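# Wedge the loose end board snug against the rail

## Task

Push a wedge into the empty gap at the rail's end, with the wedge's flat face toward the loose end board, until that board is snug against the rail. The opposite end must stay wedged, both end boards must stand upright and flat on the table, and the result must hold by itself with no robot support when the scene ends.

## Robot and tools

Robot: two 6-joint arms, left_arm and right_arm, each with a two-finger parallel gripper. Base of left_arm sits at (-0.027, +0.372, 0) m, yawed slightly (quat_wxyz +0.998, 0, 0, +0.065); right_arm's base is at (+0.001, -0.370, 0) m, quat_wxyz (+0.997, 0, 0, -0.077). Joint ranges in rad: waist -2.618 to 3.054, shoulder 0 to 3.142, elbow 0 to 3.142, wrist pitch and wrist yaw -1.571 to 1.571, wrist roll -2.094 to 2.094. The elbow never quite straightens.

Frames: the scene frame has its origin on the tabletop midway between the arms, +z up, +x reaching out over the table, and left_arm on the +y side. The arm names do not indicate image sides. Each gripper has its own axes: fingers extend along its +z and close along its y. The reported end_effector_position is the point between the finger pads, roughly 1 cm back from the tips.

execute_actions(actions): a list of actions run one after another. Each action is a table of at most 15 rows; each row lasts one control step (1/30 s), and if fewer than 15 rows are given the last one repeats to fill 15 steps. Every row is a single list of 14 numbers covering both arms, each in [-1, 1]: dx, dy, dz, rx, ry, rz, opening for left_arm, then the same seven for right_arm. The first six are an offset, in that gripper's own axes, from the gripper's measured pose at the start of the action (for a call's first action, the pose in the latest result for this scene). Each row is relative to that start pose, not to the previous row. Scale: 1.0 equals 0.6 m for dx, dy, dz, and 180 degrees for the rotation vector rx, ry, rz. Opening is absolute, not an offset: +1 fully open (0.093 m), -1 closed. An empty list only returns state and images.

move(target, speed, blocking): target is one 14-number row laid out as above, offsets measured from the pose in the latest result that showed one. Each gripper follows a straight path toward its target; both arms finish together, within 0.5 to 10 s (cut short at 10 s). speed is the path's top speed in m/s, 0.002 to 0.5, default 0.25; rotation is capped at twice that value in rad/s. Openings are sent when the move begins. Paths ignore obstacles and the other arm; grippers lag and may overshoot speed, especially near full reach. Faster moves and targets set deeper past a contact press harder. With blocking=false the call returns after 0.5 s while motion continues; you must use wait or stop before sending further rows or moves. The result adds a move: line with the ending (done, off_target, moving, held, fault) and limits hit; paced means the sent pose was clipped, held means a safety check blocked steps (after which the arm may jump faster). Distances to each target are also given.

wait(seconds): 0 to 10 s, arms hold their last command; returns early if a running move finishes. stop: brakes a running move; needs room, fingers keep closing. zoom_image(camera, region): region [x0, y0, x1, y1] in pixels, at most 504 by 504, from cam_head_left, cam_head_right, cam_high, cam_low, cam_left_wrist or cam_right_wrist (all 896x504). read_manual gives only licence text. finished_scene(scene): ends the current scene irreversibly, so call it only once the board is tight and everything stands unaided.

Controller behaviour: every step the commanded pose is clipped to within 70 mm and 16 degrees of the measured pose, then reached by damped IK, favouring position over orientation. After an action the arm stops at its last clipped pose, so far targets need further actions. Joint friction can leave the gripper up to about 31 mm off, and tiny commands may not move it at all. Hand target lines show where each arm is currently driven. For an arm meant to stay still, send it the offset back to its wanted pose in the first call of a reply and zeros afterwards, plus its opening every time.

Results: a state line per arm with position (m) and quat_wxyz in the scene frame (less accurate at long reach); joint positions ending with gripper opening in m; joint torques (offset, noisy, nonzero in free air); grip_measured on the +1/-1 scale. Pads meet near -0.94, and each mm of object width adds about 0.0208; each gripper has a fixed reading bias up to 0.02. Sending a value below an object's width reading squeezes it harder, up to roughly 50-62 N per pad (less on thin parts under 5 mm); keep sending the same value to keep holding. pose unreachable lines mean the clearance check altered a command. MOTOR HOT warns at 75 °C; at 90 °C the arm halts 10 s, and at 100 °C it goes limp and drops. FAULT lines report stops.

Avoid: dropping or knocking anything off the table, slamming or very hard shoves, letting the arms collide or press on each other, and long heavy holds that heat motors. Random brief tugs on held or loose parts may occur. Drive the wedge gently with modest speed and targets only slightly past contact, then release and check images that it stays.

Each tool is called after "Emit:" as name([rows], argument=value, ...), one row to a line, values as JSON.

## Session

Emit:
execute_actions(actions=[])

Scene clock: 0.00 s.
left_arm: end_effector_position=(+0.3921, +0.1214, +0.3273) grip_measured=+0.985 end_effector_quat_wxyz=(+0.703, +0.569, +0.410, -0.121) | right_arm: end_effector_position=(+0.2314, -0.3692, +0.3625) grip_measured=+0.996 end_effector_quat_wxyz=(-0.484, +0.535, -0.605, +0.336)
Joint positions: left_arm=[-0.411  1.645  1.188  0.481  0.838  0.757  0.092] | right_arm=[-0.092  0.657  1.121 -0.795 -0.345 -1.446  0.093]
Joint velocities: left_arm=[-0.002  0.017  0.002  0.066  0.007  0.051  0.001] | right_arm=[-0.017 -0.007  0.007  0.022 -0.051  0.022  0.001]
Joint torques (N m, as the arm reports them, + toward a larger angle): no reading
Motor temperatures (°C, as the motors report them): left_arm=[27 35 37 36 27 26] | right_arm=[28 29 36 41 29 29]
Hand target (left_arm): +0.392, +0.121, +0.327; +0.703, +0.569, +0.410, -0.121
Hand target (right_arm): +0.231, -0.369, +0.363; +0.484, -0.535, +0.605, -0.336

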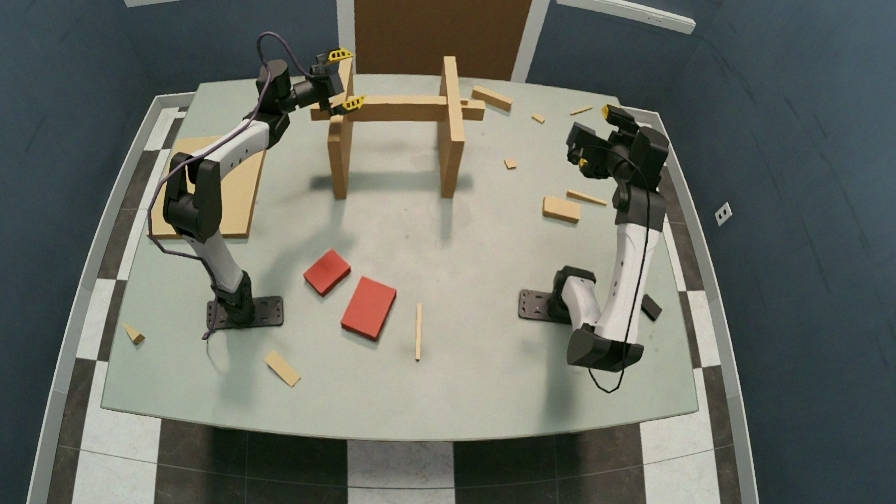

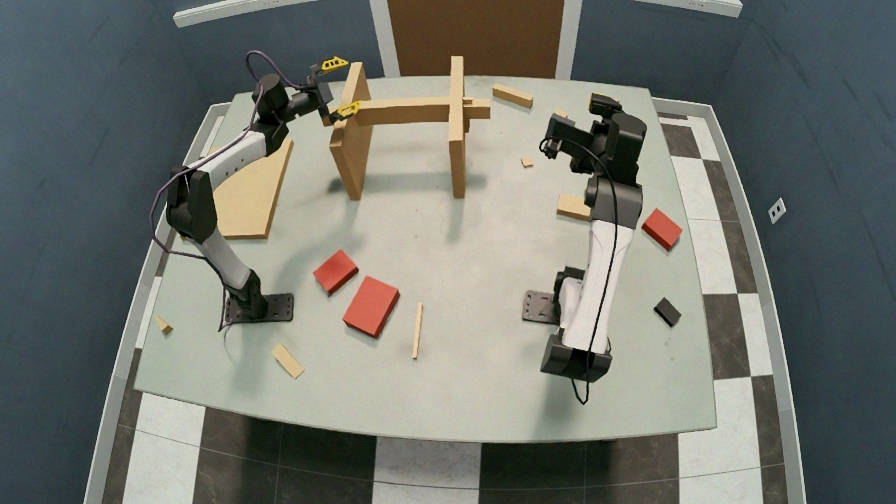

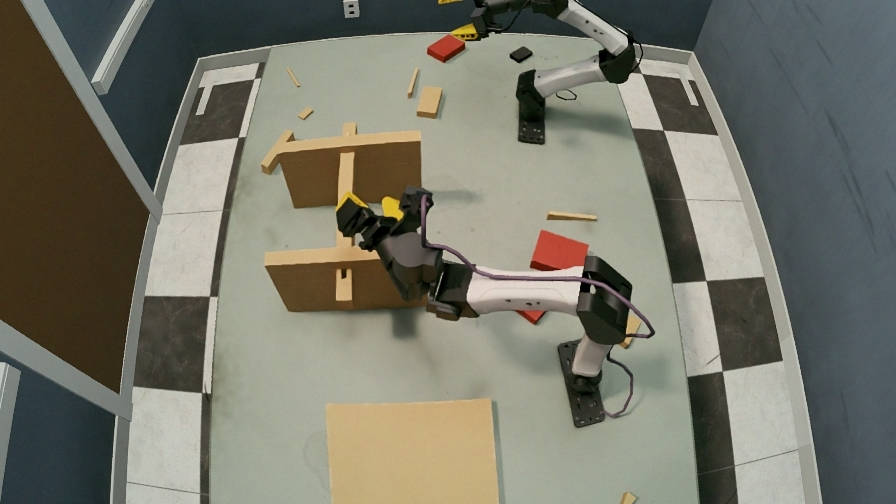

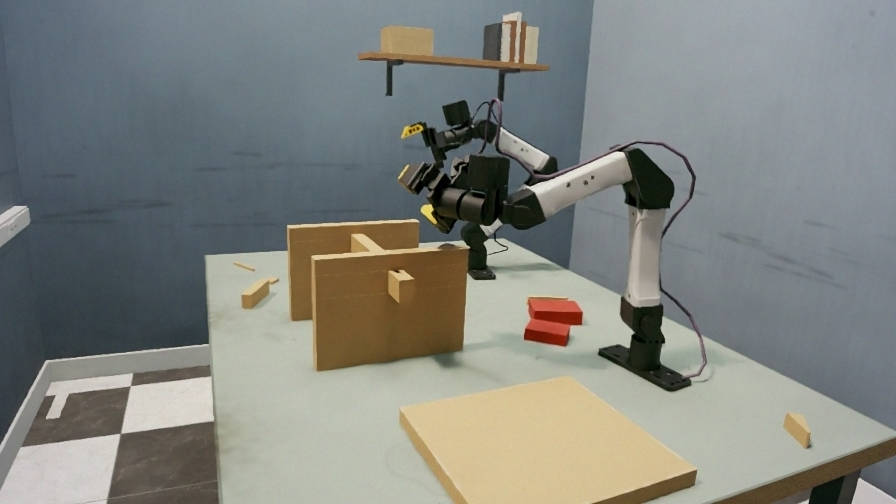

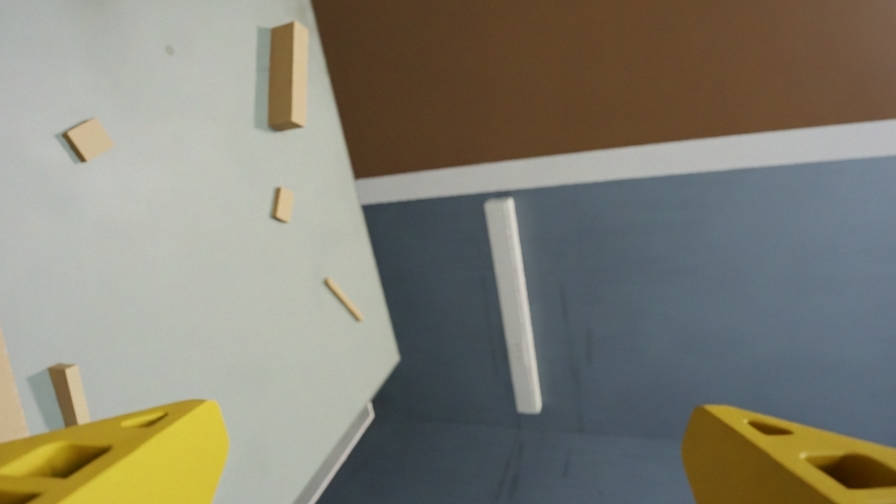

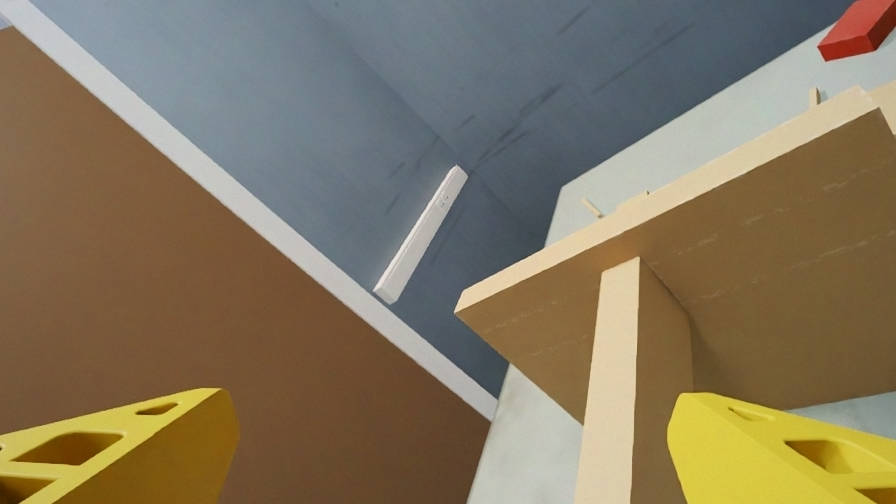

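Emit:
zoom_image(camera="cam_head_left", region=[370, 280, 470, 380])

Emit:
zoom_image(camera="cam_high", region=[520, 190, 620, 250])

Emit:
zoom_image(camera="cam_head_left", region=[530, 170, 630, 240])

Emit:
zoom_image(camera="cam_high", region=[260, 110, 440, 320])

Region (370, 280, 470, 380) of cam_head_left's 896x504 image, scaled by 5.040, with more detail than that image has.

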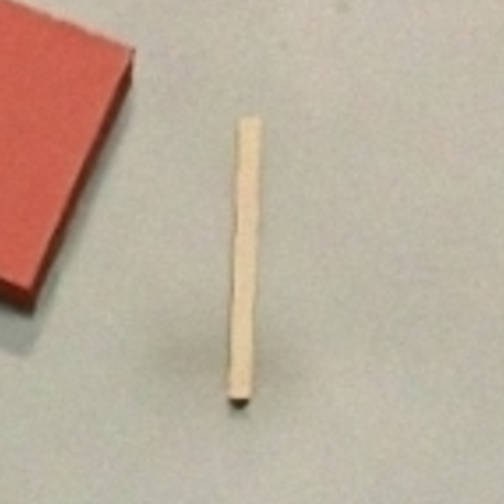

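Region (520, 190, 620, 250) of cam_high's 896x504 image, scaled by 5.040, with more detail than that image has; it fills the top 302 rows of this view, and the rest is white.

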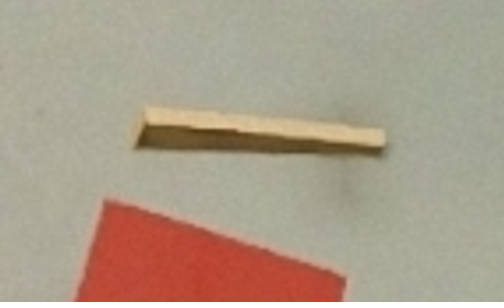

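Region (530, 170, 630, 240) of cam_head_left's 896x504 image, scaled by 5.040, with more detail than that image has; it fills the top 353 rows of this view, and the rest is white.

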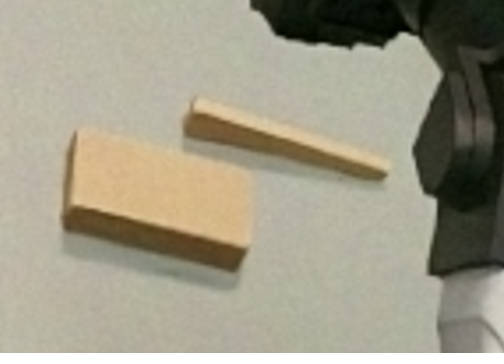

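Region (260, 110, 440, 320) of cam_high's 896x504 image, scaled by 2.400, with more detail than that image has; it fills the left 432 columns of this view, and the rest is white.

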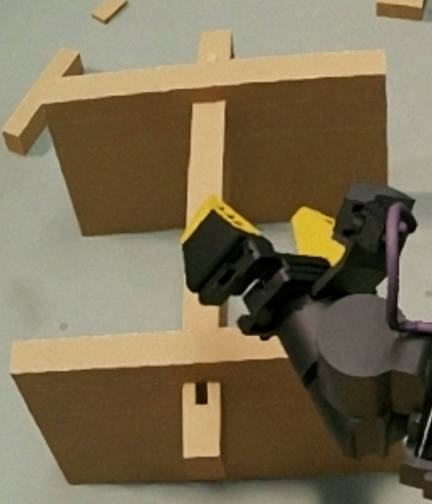

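Emit:
zoom_image(camera="cam_low", region=[510, 285, 590, 325])

Emit:
zoom_image(camera="cam_high", region=[540, 205, 565, 225])

Emit:
zoom_image(camera="cam_left_wrist", region=[20, 340, 120, 440])

Emit:
zoom_image(camera="cam_head_right", region=[390, 290, 450, 370])

Region (510, 285, 590, 325) of cam_low's 896x504 image, scaled by 6.300, with more detail than that image has.

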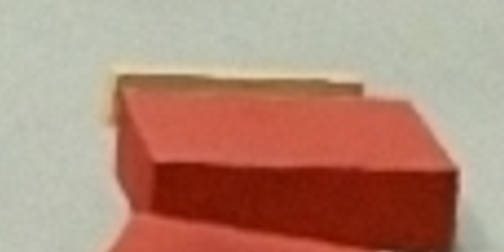

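Region (540, 205, 565, 225) of cam_high's 896x504 image, scaled by 20.160, with more detail than that image has; it fills the top 403 rows of this view, and the rest is white.

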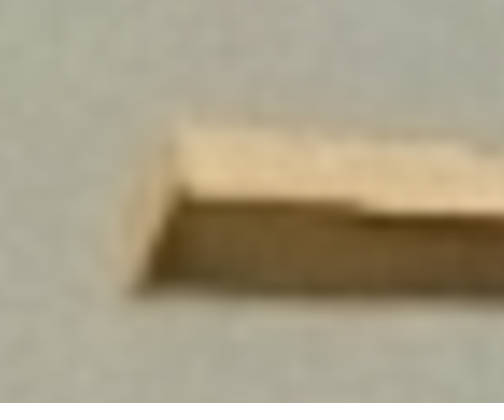

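Region (20, 340, 120, 440) of cam_left_wrist's 896x504 image, scaled by 5.040, with more detail than that image has.

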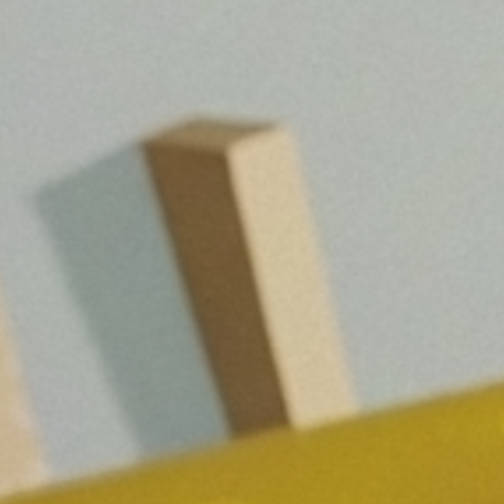

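Region (390, 290, 450, 370) of cam_head_right's 896x504 image, scaled by 6.300, with more detail than that image has; it fills the left 378 columns of this view, and the rest is white.

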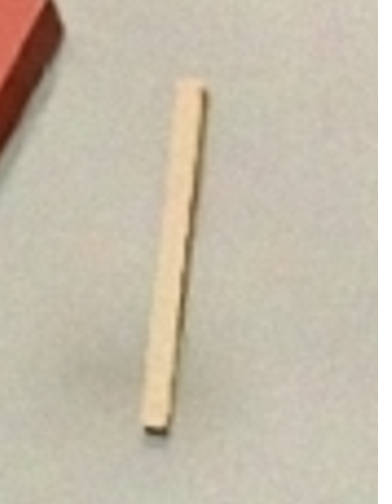

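Emit:
move(target=[-0.2892, -0.7878, -0.0425, -0.097, 0.5635, -0.4561, 0.3, 0, 0, 0, 0, 0, 0, 1], speed=0.3)

Scene clock: 110.27 s.
left_arm: end_effector_position=(-0.0183, -0.0606, +0.1164) grip_measured=+0.302 end_effector_quat_wxyz=(+0.004, -0.004, +1.000, +0.008) | right_arm: end_effector_position=(+0.2314, -0.3692, +0.3625) grip_measured=+0.996 end_effector_quat_wxyz=(-0.484, +0.535, -0.605, +0.336)
Joint positions: left_arm=[-1.684  2.26   2.185 -1.512 -0.008 -1.56   0.06 ] | right_arm=[-0.092  0.657  1.121 -0.795 -0.345 -1.446  0.093]
Joint velocities: left_arm=[ 0.007  0.002  0.002 -0.022  0.037  0.007 -0.   ] | right_arm=[ 0.012  0.002  0.002 -0.007  0.037 -0.066  0.001]
Joint torques (N m, as the arm reports them, + toward a larger angle): left_arm=[ -0.46 -11.12   8.55   0.15  -0.01  -0.02] | right_arm=[0.42 0.78 5.82 1.78 0.07 0.21]
Motor temperatures (°C, as the motors report them): left_arm=[27 45 45 42 27 26] | right_arm=[28 29 40 49 29 29]
Hand target (left_arm): -0.023, -0.062, +0.119; +0.001, -0.004, +1.000, +0.007
Hand target (right_arm): +0.231, -0.369, +0.363; +0.484, -0.535, +0.605, -0.336
Off the commanded pose (left_arm): 0.012 m, 1 deg.
Off the commanded pose (right_arm): 0.000 m, 0 deg.
move: off_target (left_arm)

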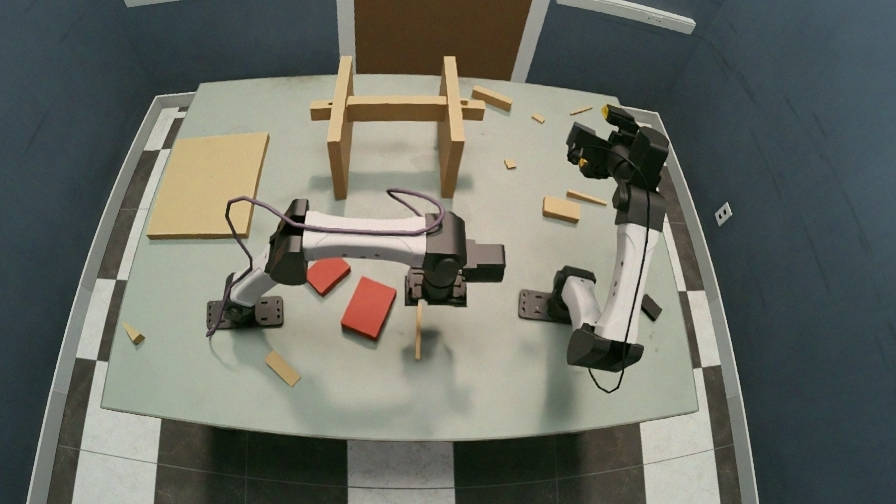

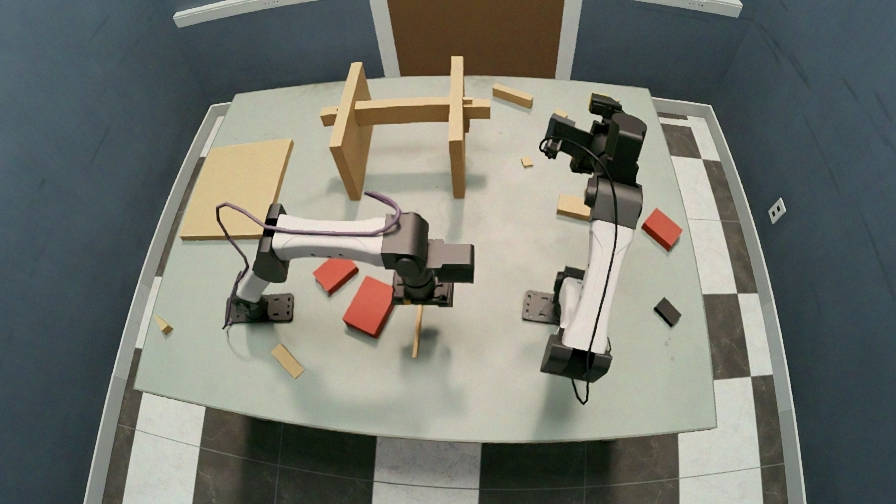

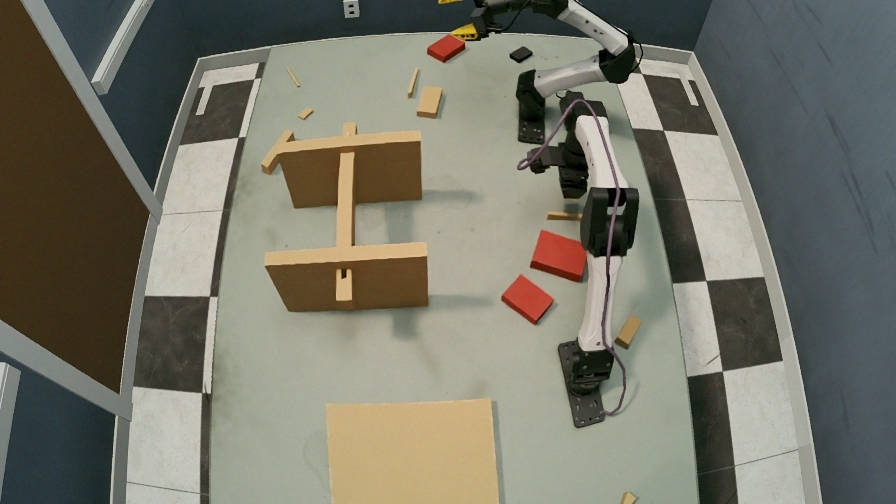

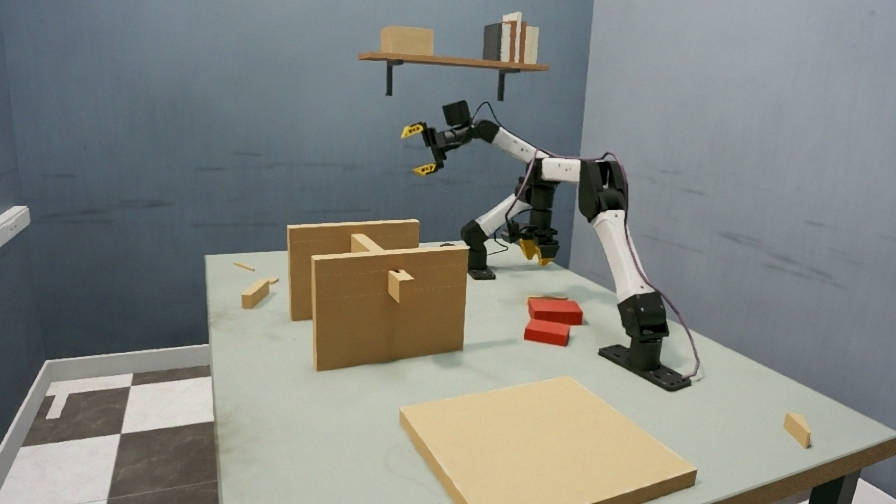

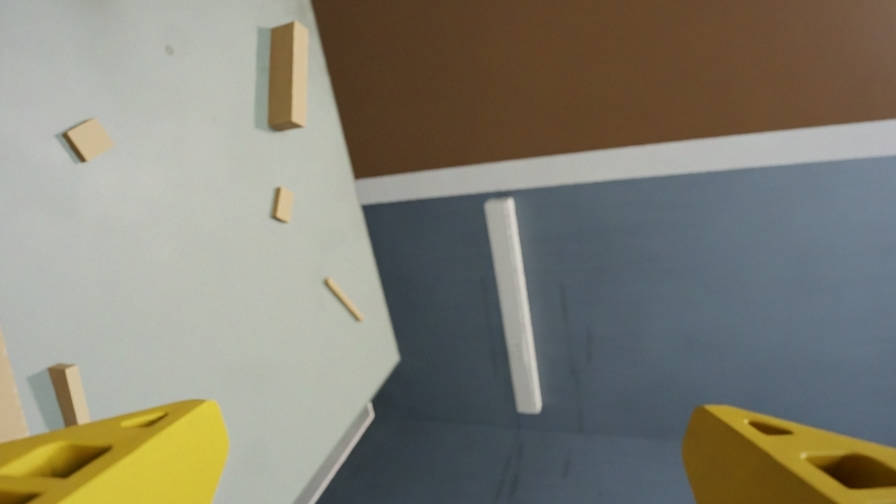

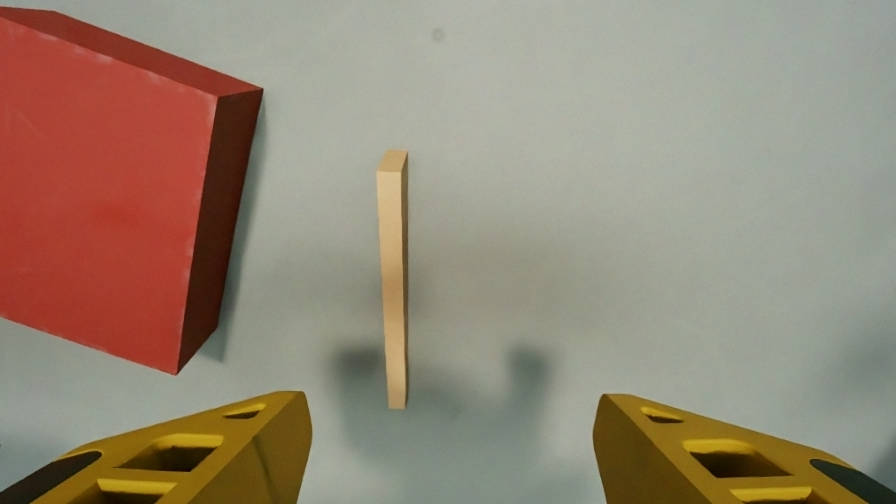

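Emit:
execute_actions(actions=[])

Scene clock: 122.60 s.
left_arm: end_effector_position=(-0.0186, -0.0601, +0.1164) grip_measured=+0.302 end_effector_quat_wxyz=(+0.003, -0.005, +1.000, +0.009) | right_arm: end_effector_position=(+0.2314, -0.3692, +0.3625) grip_measured=+0.996 end_effector_quat_wxyz=(-0.484, +0.535, -0.605, +0.336)
Joint positions: left_arm=[-1.684  2.26   2.185 -1.514 -0.006 -1.562  0.06 ] | right_arm=[-0.092  0.657  1.121 -0.795 -0.345 -1.446  0.093]
Joint velocities: left_arm=[ 0.012 -0.007 -0.007 -0.007 -0.066  0.007  0.   ] | right_arm=[ 0.007 -0.017  0.002 -0.022 -0.007  0.007  0.   ]
Joint torques (N m, as the arm reports them, + toward a larger angle): left_arm=[ -0.45 -10.99   8.35   0.12   0.    -0.02] | right_arm=[0.4  0.8  5.82 1.78 0.07 0.21]
Motor temperatures (°C, as the motors report them): left_arm=[27 49 46 39 27 26] | right_arm=[28 29 40 49 29 29]
Hand target (left_arm): -0.023, -0.062, +0.119; +0.001, -0.004, +1.000, +0.007
Hand target (right_arm): +0.231, -0.369, +0.363; +0.484, -0.535, +0.605, -0.336
Off the commanded pose (left_arm): 0.012 m, 1 deg.
Off the commanded pose (right_arm): 0.000 m, 0 deg.

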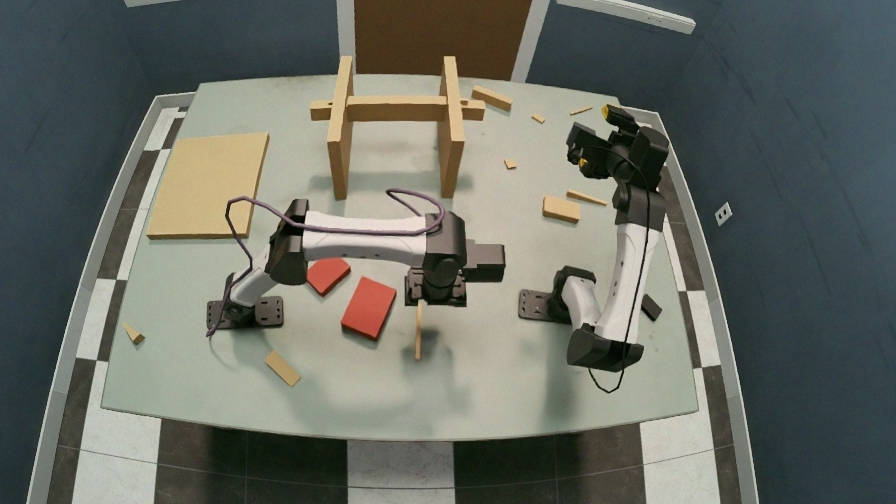

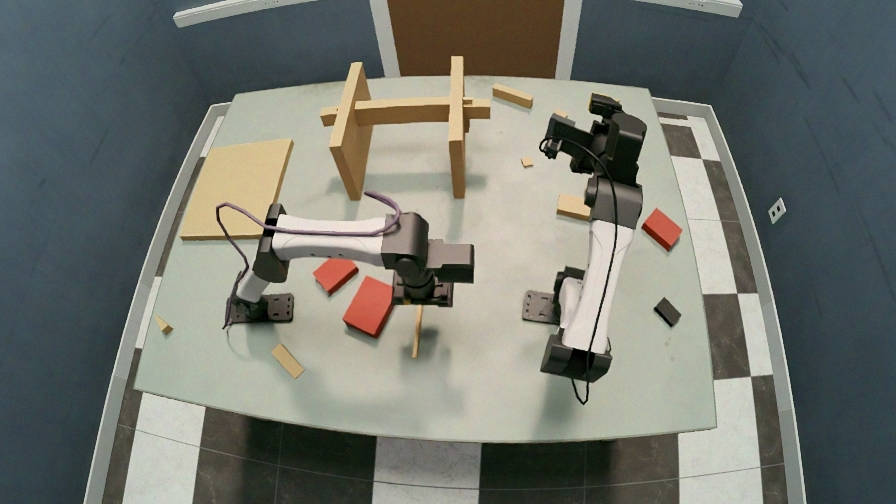

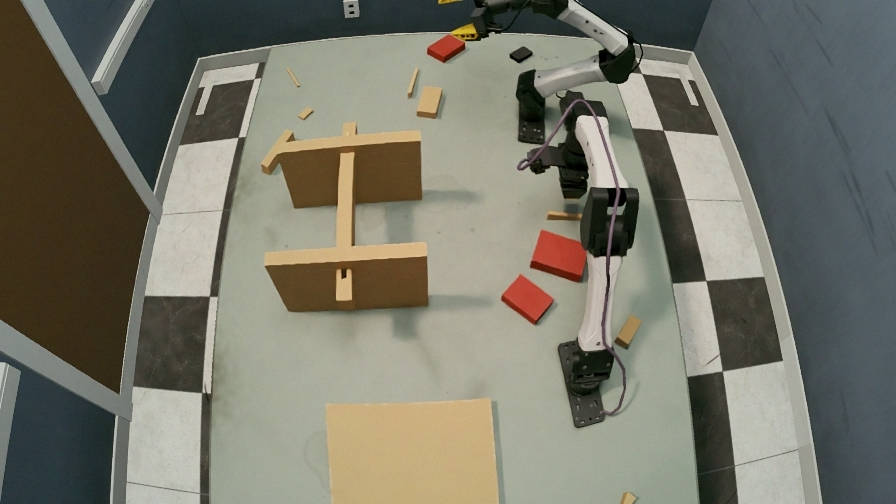

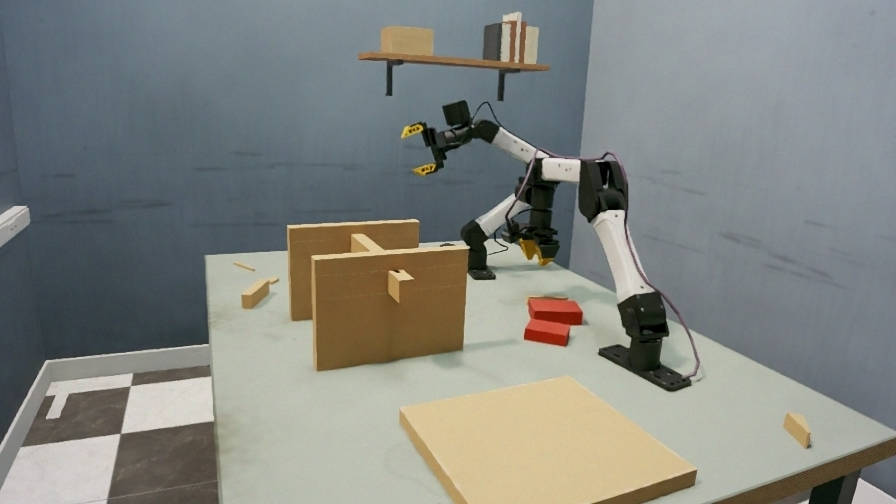

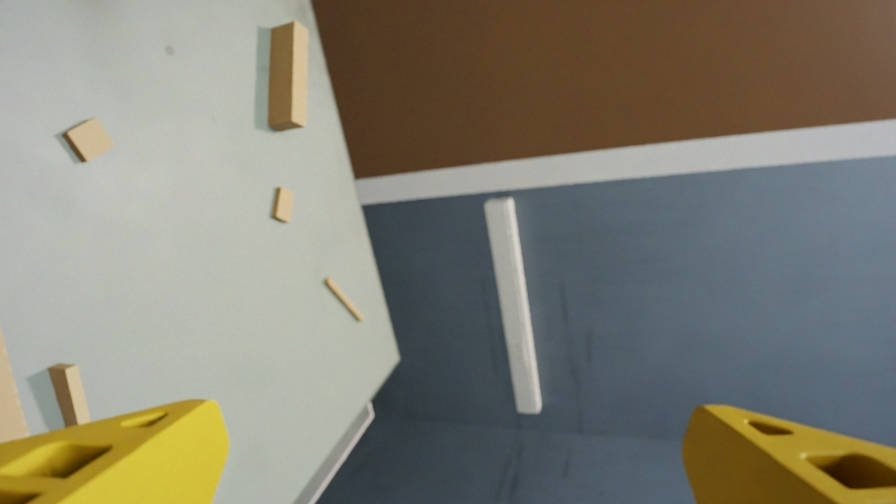

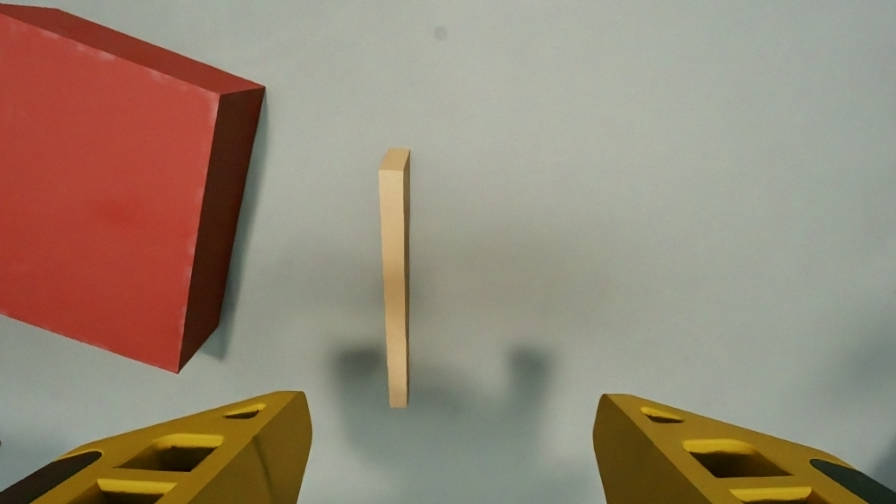

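Emit:
move(target=[0.0157, 0.0, 0.135, 0, 0, 0, 0.3, 0, 0, 0, 0, 0, 0, 1], speed=0.08)

Scene clock: 170.67 s.
left_arm: end_effector_position=(-0.0214, -0.0593, +0.0372) grip_measured=+0.302 end_effector_quat_wxyz=(+0.003, -0.006, +1.000, +0.012) | right_arm: end_effector_position=(+0.2314, -0.3692, +0.3625) grip_measured=+0.996 end_effector_quat_wxyz=(-0.484, +0.535, -0.605, +0.336)
Joint positions: left_arm=[-1.69   2.26   1.87  -1.205 -0.006 -1.571  0.06 ] | right_arm=[-0.092  0.657  1.121 -0.795 -0.345 -1.446  0.093]
Joint velocities: left_arm=[-0.022  0.002 -0.012  0.095  0.007  0.022 -0.001] | right_arm=[-0.027  0.002 -0.002  0.007  0.037  0.051  0.   ]
Joint torques (N m, as the arm reports them, + toward a larger angle): left_arm=[ -0.58 -12.05   5.54   0.39  -0.03  -0.04] | right_arm=[0.41 0.78 5.82 1.78 0.07 0.21]
Motor temperatures (°C, as the motors report them): left_arm=[27 56 47 36 27 26] | right_arm=[28 29 41 51 29 29]
Hand target (left_arm): -0.026, -0.060, +0.035; +0.003, -0.005, +1.000, +0.009
Hand target (right_arm): +0.231, -0.369, +0.363; +0.484, -0.535, +0.605, -0.336
Off the commanded pose (left_arm): 0.006 m, 0 deg.
Off the commanded pose (right_arm): 0.000 m, 0 deg.
move: done

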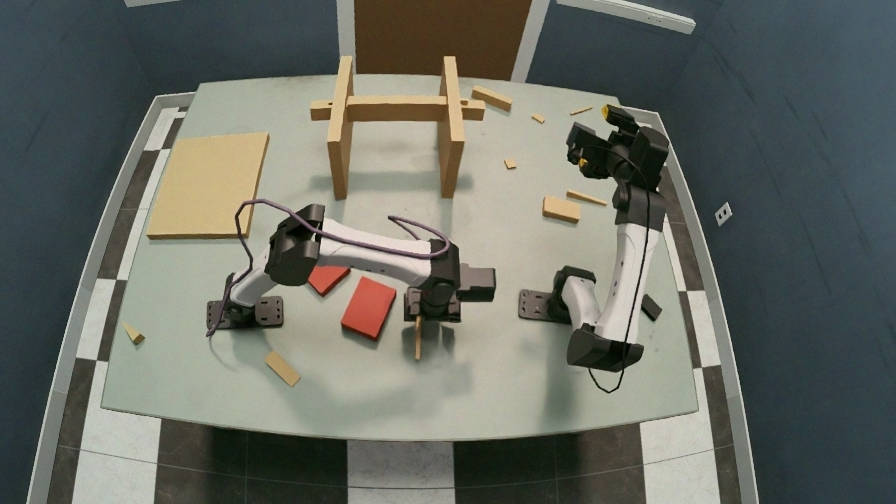

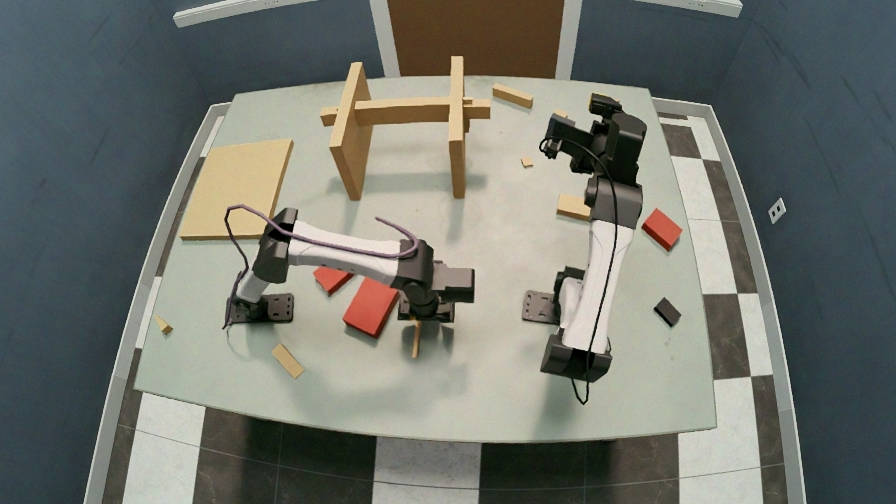

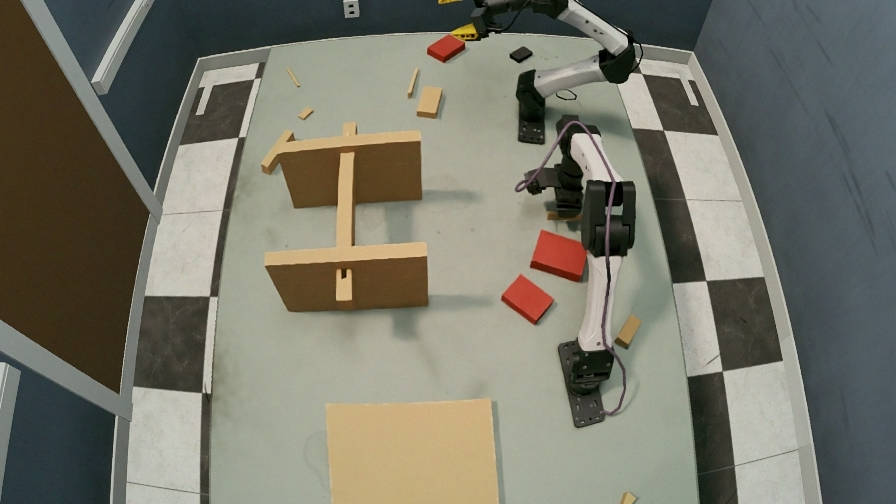

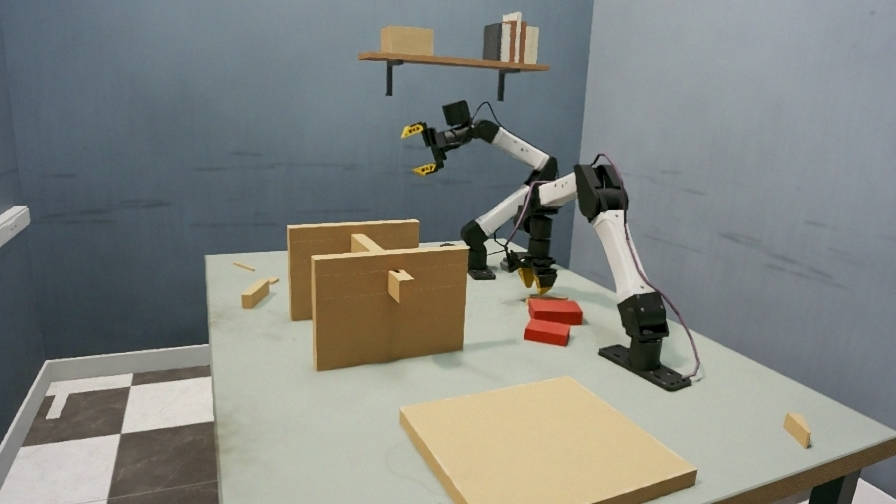

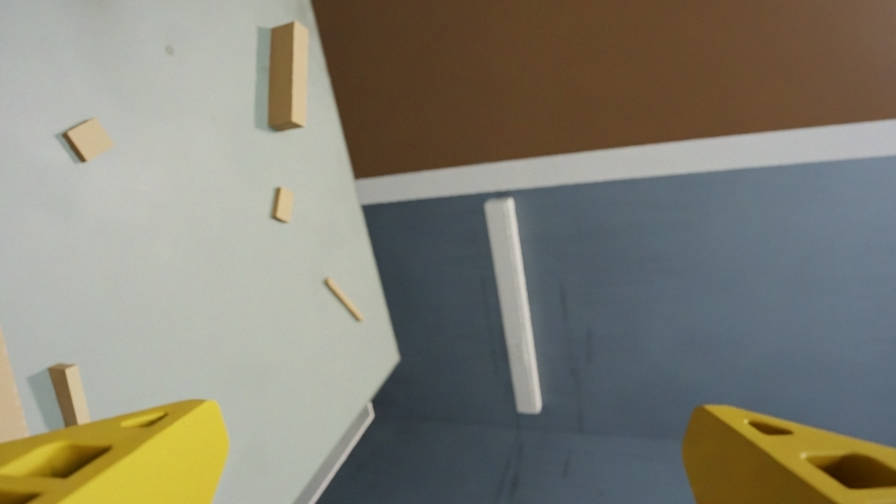

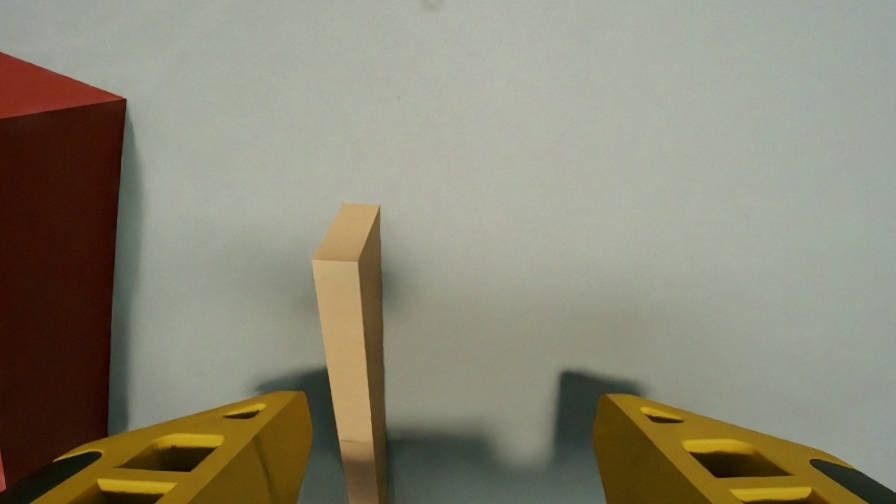

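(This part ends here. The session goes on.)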